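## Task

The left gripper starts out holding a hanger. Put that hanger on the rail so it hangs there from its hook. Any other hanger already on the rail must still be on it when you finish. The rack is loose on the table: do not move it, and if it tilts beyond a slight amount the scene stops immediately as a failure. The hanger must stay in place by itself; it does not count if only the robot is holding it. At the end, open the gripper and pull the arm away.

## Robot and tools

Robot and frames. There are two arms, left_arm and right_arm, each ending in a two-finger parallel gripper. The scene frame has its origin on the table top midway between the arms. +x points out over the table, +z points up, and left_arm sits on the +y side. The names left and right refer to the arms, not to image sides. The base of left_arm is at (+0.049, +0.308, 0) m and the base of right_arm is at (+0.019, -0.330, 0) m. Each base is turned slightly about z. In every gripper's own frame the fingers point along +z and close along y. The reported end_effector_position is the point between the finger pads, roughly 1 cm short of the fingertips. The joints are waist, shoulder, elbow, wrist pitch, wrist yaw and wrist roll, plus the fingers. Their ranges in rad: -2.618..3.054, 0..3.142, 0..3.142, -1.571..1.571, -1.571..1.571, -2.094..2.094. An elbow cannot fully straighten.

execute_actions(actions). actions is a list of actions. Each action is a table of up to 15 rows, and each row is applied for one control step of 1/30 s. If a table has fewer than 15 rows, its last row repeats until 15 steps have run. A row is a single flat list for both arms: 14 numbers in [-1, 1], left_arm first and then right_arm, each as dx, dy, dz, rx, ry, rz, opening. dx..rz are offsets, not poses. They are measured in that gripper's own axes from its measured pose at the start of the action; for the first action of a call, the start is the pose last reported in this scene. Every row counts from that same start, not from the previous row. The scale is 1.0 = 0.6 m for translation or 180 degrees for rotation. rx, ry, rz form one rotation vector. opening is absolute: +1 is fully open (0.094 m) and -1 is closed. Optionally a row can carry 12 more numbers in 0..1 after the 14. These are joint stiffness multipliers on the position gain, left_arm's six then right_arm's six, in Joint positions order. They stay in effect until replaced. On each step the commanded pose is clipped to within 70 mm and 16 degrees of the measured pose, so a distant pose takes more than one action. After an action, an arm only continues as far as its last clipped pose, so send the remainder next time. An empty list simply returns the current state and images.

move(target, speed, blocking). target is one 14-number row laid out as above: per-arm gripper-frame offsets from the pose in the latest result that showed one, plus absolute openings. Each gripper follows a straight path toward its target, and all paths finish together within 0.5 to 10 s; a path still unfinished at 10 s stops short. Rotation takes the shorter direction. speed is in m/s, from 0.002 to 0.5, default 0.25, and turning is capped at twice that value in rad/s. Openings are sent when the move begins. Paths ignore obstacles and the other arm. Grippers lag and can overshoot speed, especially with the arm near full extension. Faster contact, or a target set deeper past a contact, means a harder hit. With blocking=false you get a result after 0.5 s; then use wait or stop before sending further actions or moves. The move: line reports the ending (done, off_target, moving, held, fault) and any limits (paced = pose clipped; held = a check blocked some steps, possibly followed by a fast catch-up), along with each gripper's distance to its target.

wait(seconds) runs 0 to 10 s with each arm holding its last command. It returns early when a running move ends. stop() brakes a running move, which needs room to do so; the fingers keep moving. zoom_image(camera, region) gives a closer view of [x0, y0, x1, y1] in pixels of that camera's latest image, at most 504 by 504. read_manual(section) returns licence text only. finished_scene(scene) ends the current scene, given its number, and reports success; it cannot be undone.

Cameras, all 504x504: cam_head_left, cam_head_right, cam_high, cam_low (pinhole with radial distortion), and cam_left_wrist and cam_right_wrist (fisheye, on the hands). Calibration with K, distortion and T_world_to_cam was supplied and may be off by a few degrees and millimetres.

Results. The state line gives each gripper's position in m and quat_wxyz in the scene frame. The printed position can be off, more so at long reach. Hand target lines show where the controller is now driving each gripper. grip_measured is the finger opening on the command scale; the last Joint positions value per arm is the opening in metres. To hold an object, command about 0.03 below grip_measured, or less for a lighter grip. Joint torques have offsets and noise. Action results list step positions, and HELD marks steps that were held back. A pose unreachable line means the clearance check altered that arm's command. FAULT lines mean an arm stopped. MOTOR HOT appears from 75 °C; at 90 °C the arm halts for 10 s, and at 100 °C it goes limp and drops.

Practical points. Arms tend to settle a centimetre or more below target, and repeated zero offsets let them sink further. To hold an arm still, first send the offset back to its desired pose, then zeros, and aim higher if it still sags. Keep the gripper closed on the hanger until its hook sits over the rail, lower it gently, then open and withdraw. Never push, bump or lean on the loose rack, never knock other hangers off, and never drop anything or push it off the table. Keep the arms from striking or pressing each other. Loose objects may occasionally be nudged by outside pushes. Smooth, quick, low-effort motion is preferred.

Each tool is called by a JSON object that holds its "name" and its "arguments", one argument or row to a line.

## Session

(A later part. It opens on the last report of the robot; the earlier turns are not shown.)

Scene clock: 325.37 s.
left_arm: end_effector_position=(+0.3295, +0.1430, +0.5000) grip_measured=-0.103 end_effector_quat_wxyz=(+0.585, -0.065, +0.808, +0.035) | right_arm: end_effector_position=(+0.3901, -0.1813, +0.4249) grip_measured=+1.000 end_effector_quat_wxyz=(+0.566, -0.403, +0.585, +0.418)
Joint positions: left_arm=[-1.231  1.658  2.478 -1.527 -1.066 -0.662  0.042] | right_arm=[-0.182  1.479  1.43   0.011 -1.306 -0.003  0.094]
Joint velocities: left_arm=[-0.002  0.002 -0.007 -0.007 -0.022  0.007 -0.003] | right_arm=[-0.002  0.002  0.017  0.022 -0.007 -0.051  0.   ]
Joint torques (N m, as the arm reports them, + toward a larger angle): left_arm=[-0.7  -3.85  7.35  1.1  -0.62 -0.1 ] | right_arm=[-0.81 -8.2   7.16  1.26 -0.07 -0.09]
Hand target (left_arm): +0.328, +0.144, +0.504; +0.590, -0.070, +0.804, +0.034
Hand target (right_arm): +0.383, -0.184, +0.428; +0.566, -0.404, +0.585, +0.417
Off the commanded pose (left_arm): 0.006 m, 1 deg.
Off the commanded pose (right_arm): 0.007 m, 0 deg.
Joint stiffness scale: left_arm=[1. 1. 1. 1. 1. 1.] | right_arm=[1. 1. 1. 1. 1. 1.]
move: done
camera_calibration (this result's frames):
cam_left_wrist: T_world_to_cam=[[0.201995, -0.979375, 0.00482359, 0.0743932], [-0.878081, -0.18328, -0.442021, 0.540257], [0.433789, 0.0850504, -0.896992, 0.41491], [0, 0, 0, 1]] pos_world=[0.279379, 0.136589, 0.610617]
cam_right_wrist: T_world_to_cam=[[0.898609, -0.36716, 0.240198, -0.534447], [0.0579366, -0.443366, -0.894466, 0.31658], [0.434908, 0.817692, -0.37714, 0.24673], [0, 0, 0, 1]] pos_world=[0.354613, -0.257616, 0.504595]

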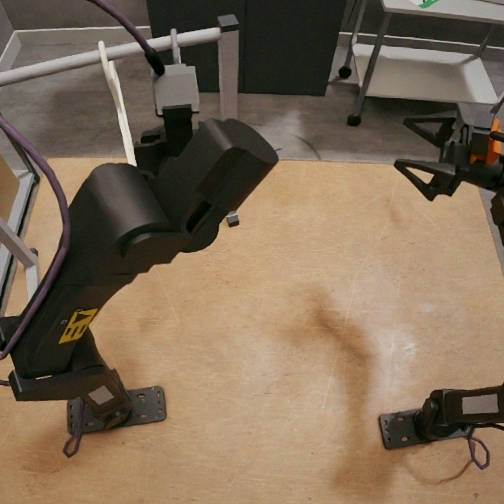

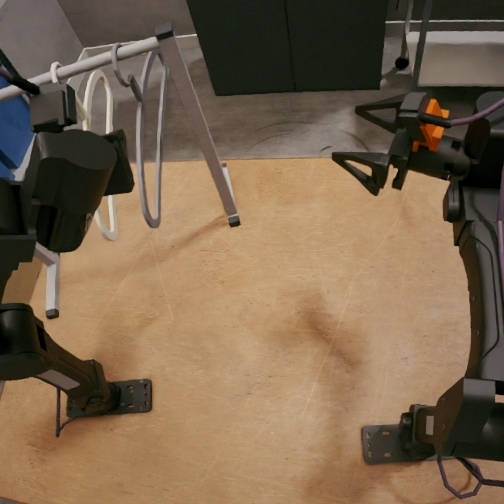

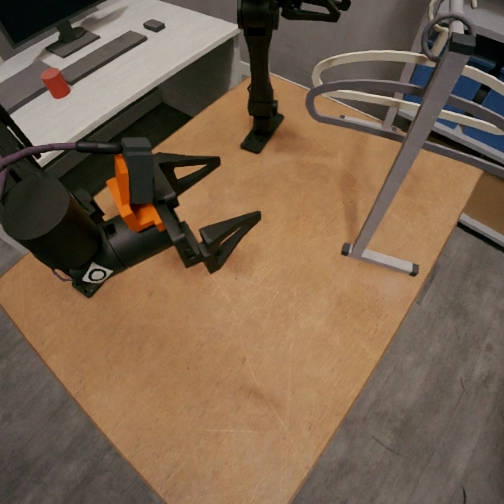

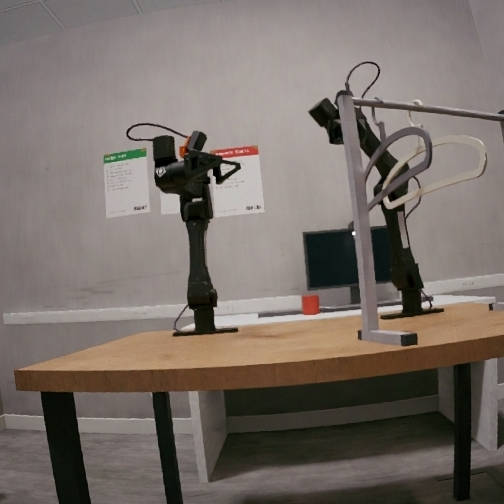

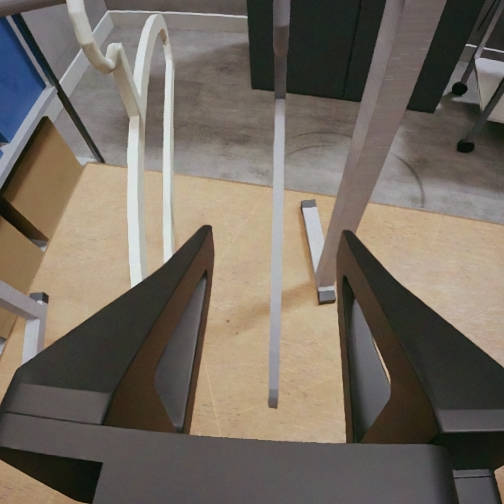

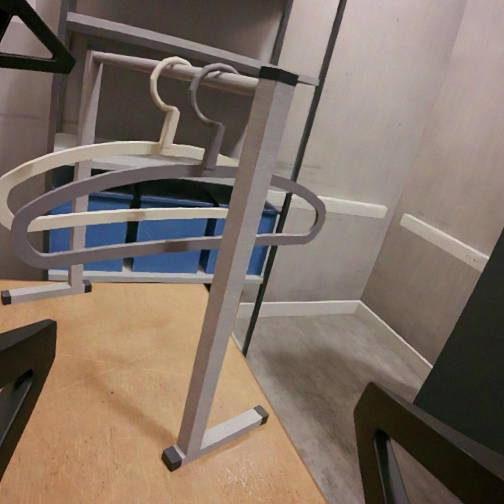

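{"name": "move", "arguments": {
  "target": [0.07,-0.178,-0.147,0.174,0.0035,0.0576,-0.1,-0.006,0,0,0,0,0,1],
  "speed": 0.3
}}

Scene clock: 336.13 s.
left_arm: end_effector_position=(+0.2536, +0.0192, +0.4823) grip_measured=-0.103 end_effector_quat_wxyz=(+0.561, +0.167, +0.801, -0.123) | right_arm: end_effector_position=(+0.3901, -0.1813, +0.4249) grip_measured=+1.000 end_effector_quat_wxyz=(+0.566, -0.403, +0.585, +0.418)
Joint positions: left_arm=[-1.54   1.525  2.178 -1.193 -0.847 -0.43   0.042] | right_arm=[-0.182  1.479  1.43   0.011 -1.306 -0.003  0.094]
Joint velocities: left_arm=[-0.002  0.022 -0.022  0.037 -0.022 -0.022  0.   ] | right_arm=[ 0.002 -0.012 -0.012  0.037 -0.037  0.007  0.   ]
Joint torques (N m, as the arm reports them, + toward a larger angle): left_arm=[-0.52 -6.68  4.77  1.59 -0.28  0.08] | right_arm=[-0.04 -5.79  9.37  1.37 -0.03 -0.02]
Hand target (left_arm): +0.250, +0.024, +0.489; +0.567, +0.166, +0.796, -0.134
Hand target (right_arm): +0.390, -0.181, +0.428; +0.566, -0.403, +0.585, +0.418
Off the commanded pose (left_arm): 0.010 m, 2 deg.
Off the commanded pose (right_arm): 0.004 m, 0 deg.
Joint stiffness scale: left_arm=[1. 1. 1. 1. 1. 1.] | right_arm=[1. 1. 1. 1. 1. 1.]
move: done
camera_calibration (this result's frames):
cam_left_wrist: T_world_to_cam=[[-0.352644, -0.935729, -0.00730119, 0.114307], [-0.848923, 0.323192, -0.418182, 0.414551], [0.393665, -0.141271, -0.908334, 0.462477], [0, 0, 0, 1]] pos_world=[0.21017, 0.0383158, 0.594276]
cam_right_wrist: T_world_to_cam=[[0.898609, -0.36716, 0.240198, -0.534447], [0.0579366, -0.443366, -0.894466, 0.31658], [0.434908, 0.817692, -0.37714, 0.24673], [0, 0, 0, 1]] pos_world=[0.354613, -0.257616, 0.504595]

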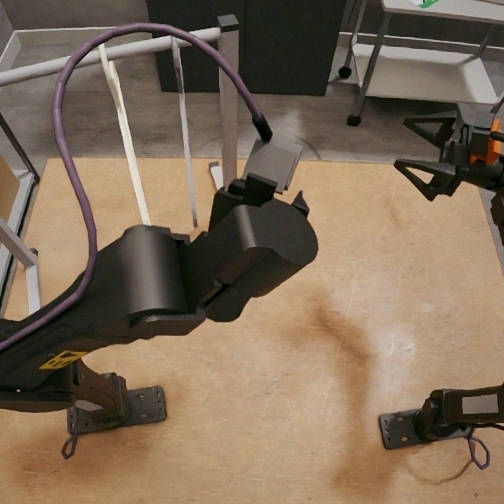

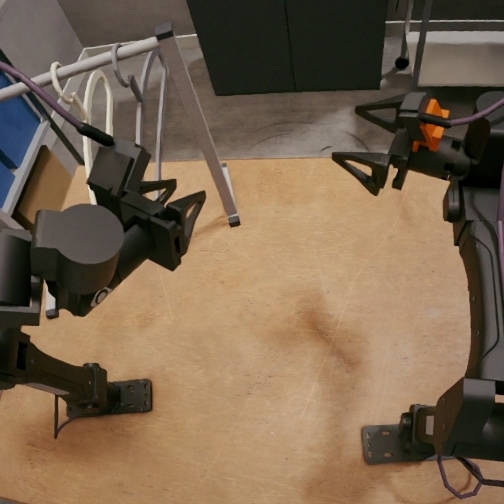

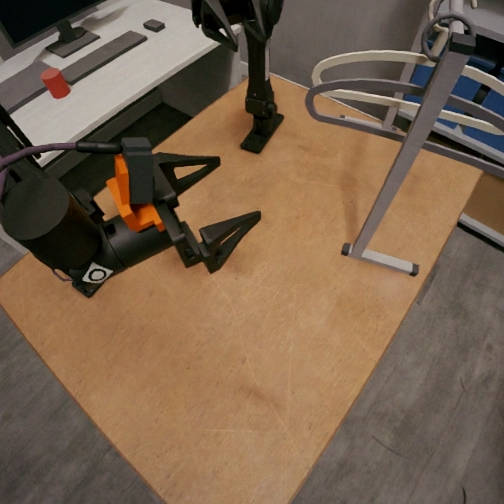

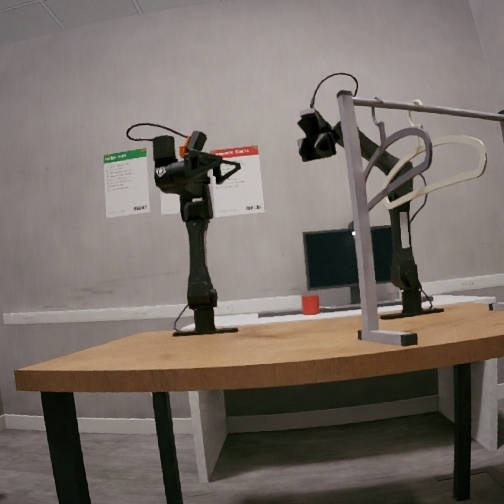

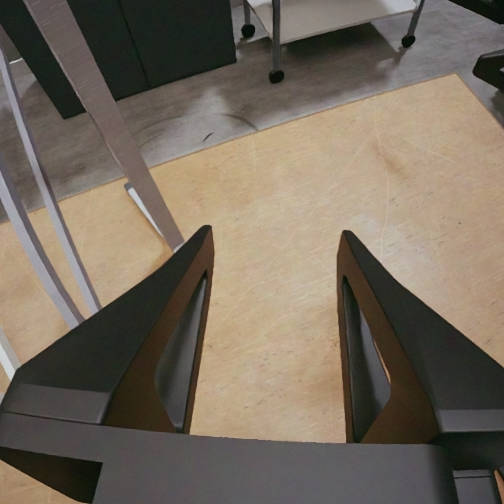

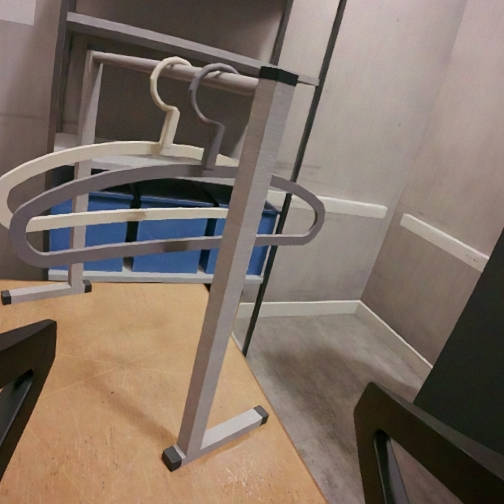

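{"name": "finished_scene", "arguments": {
  "scene": 1
}}

The scene is finished: the task was done.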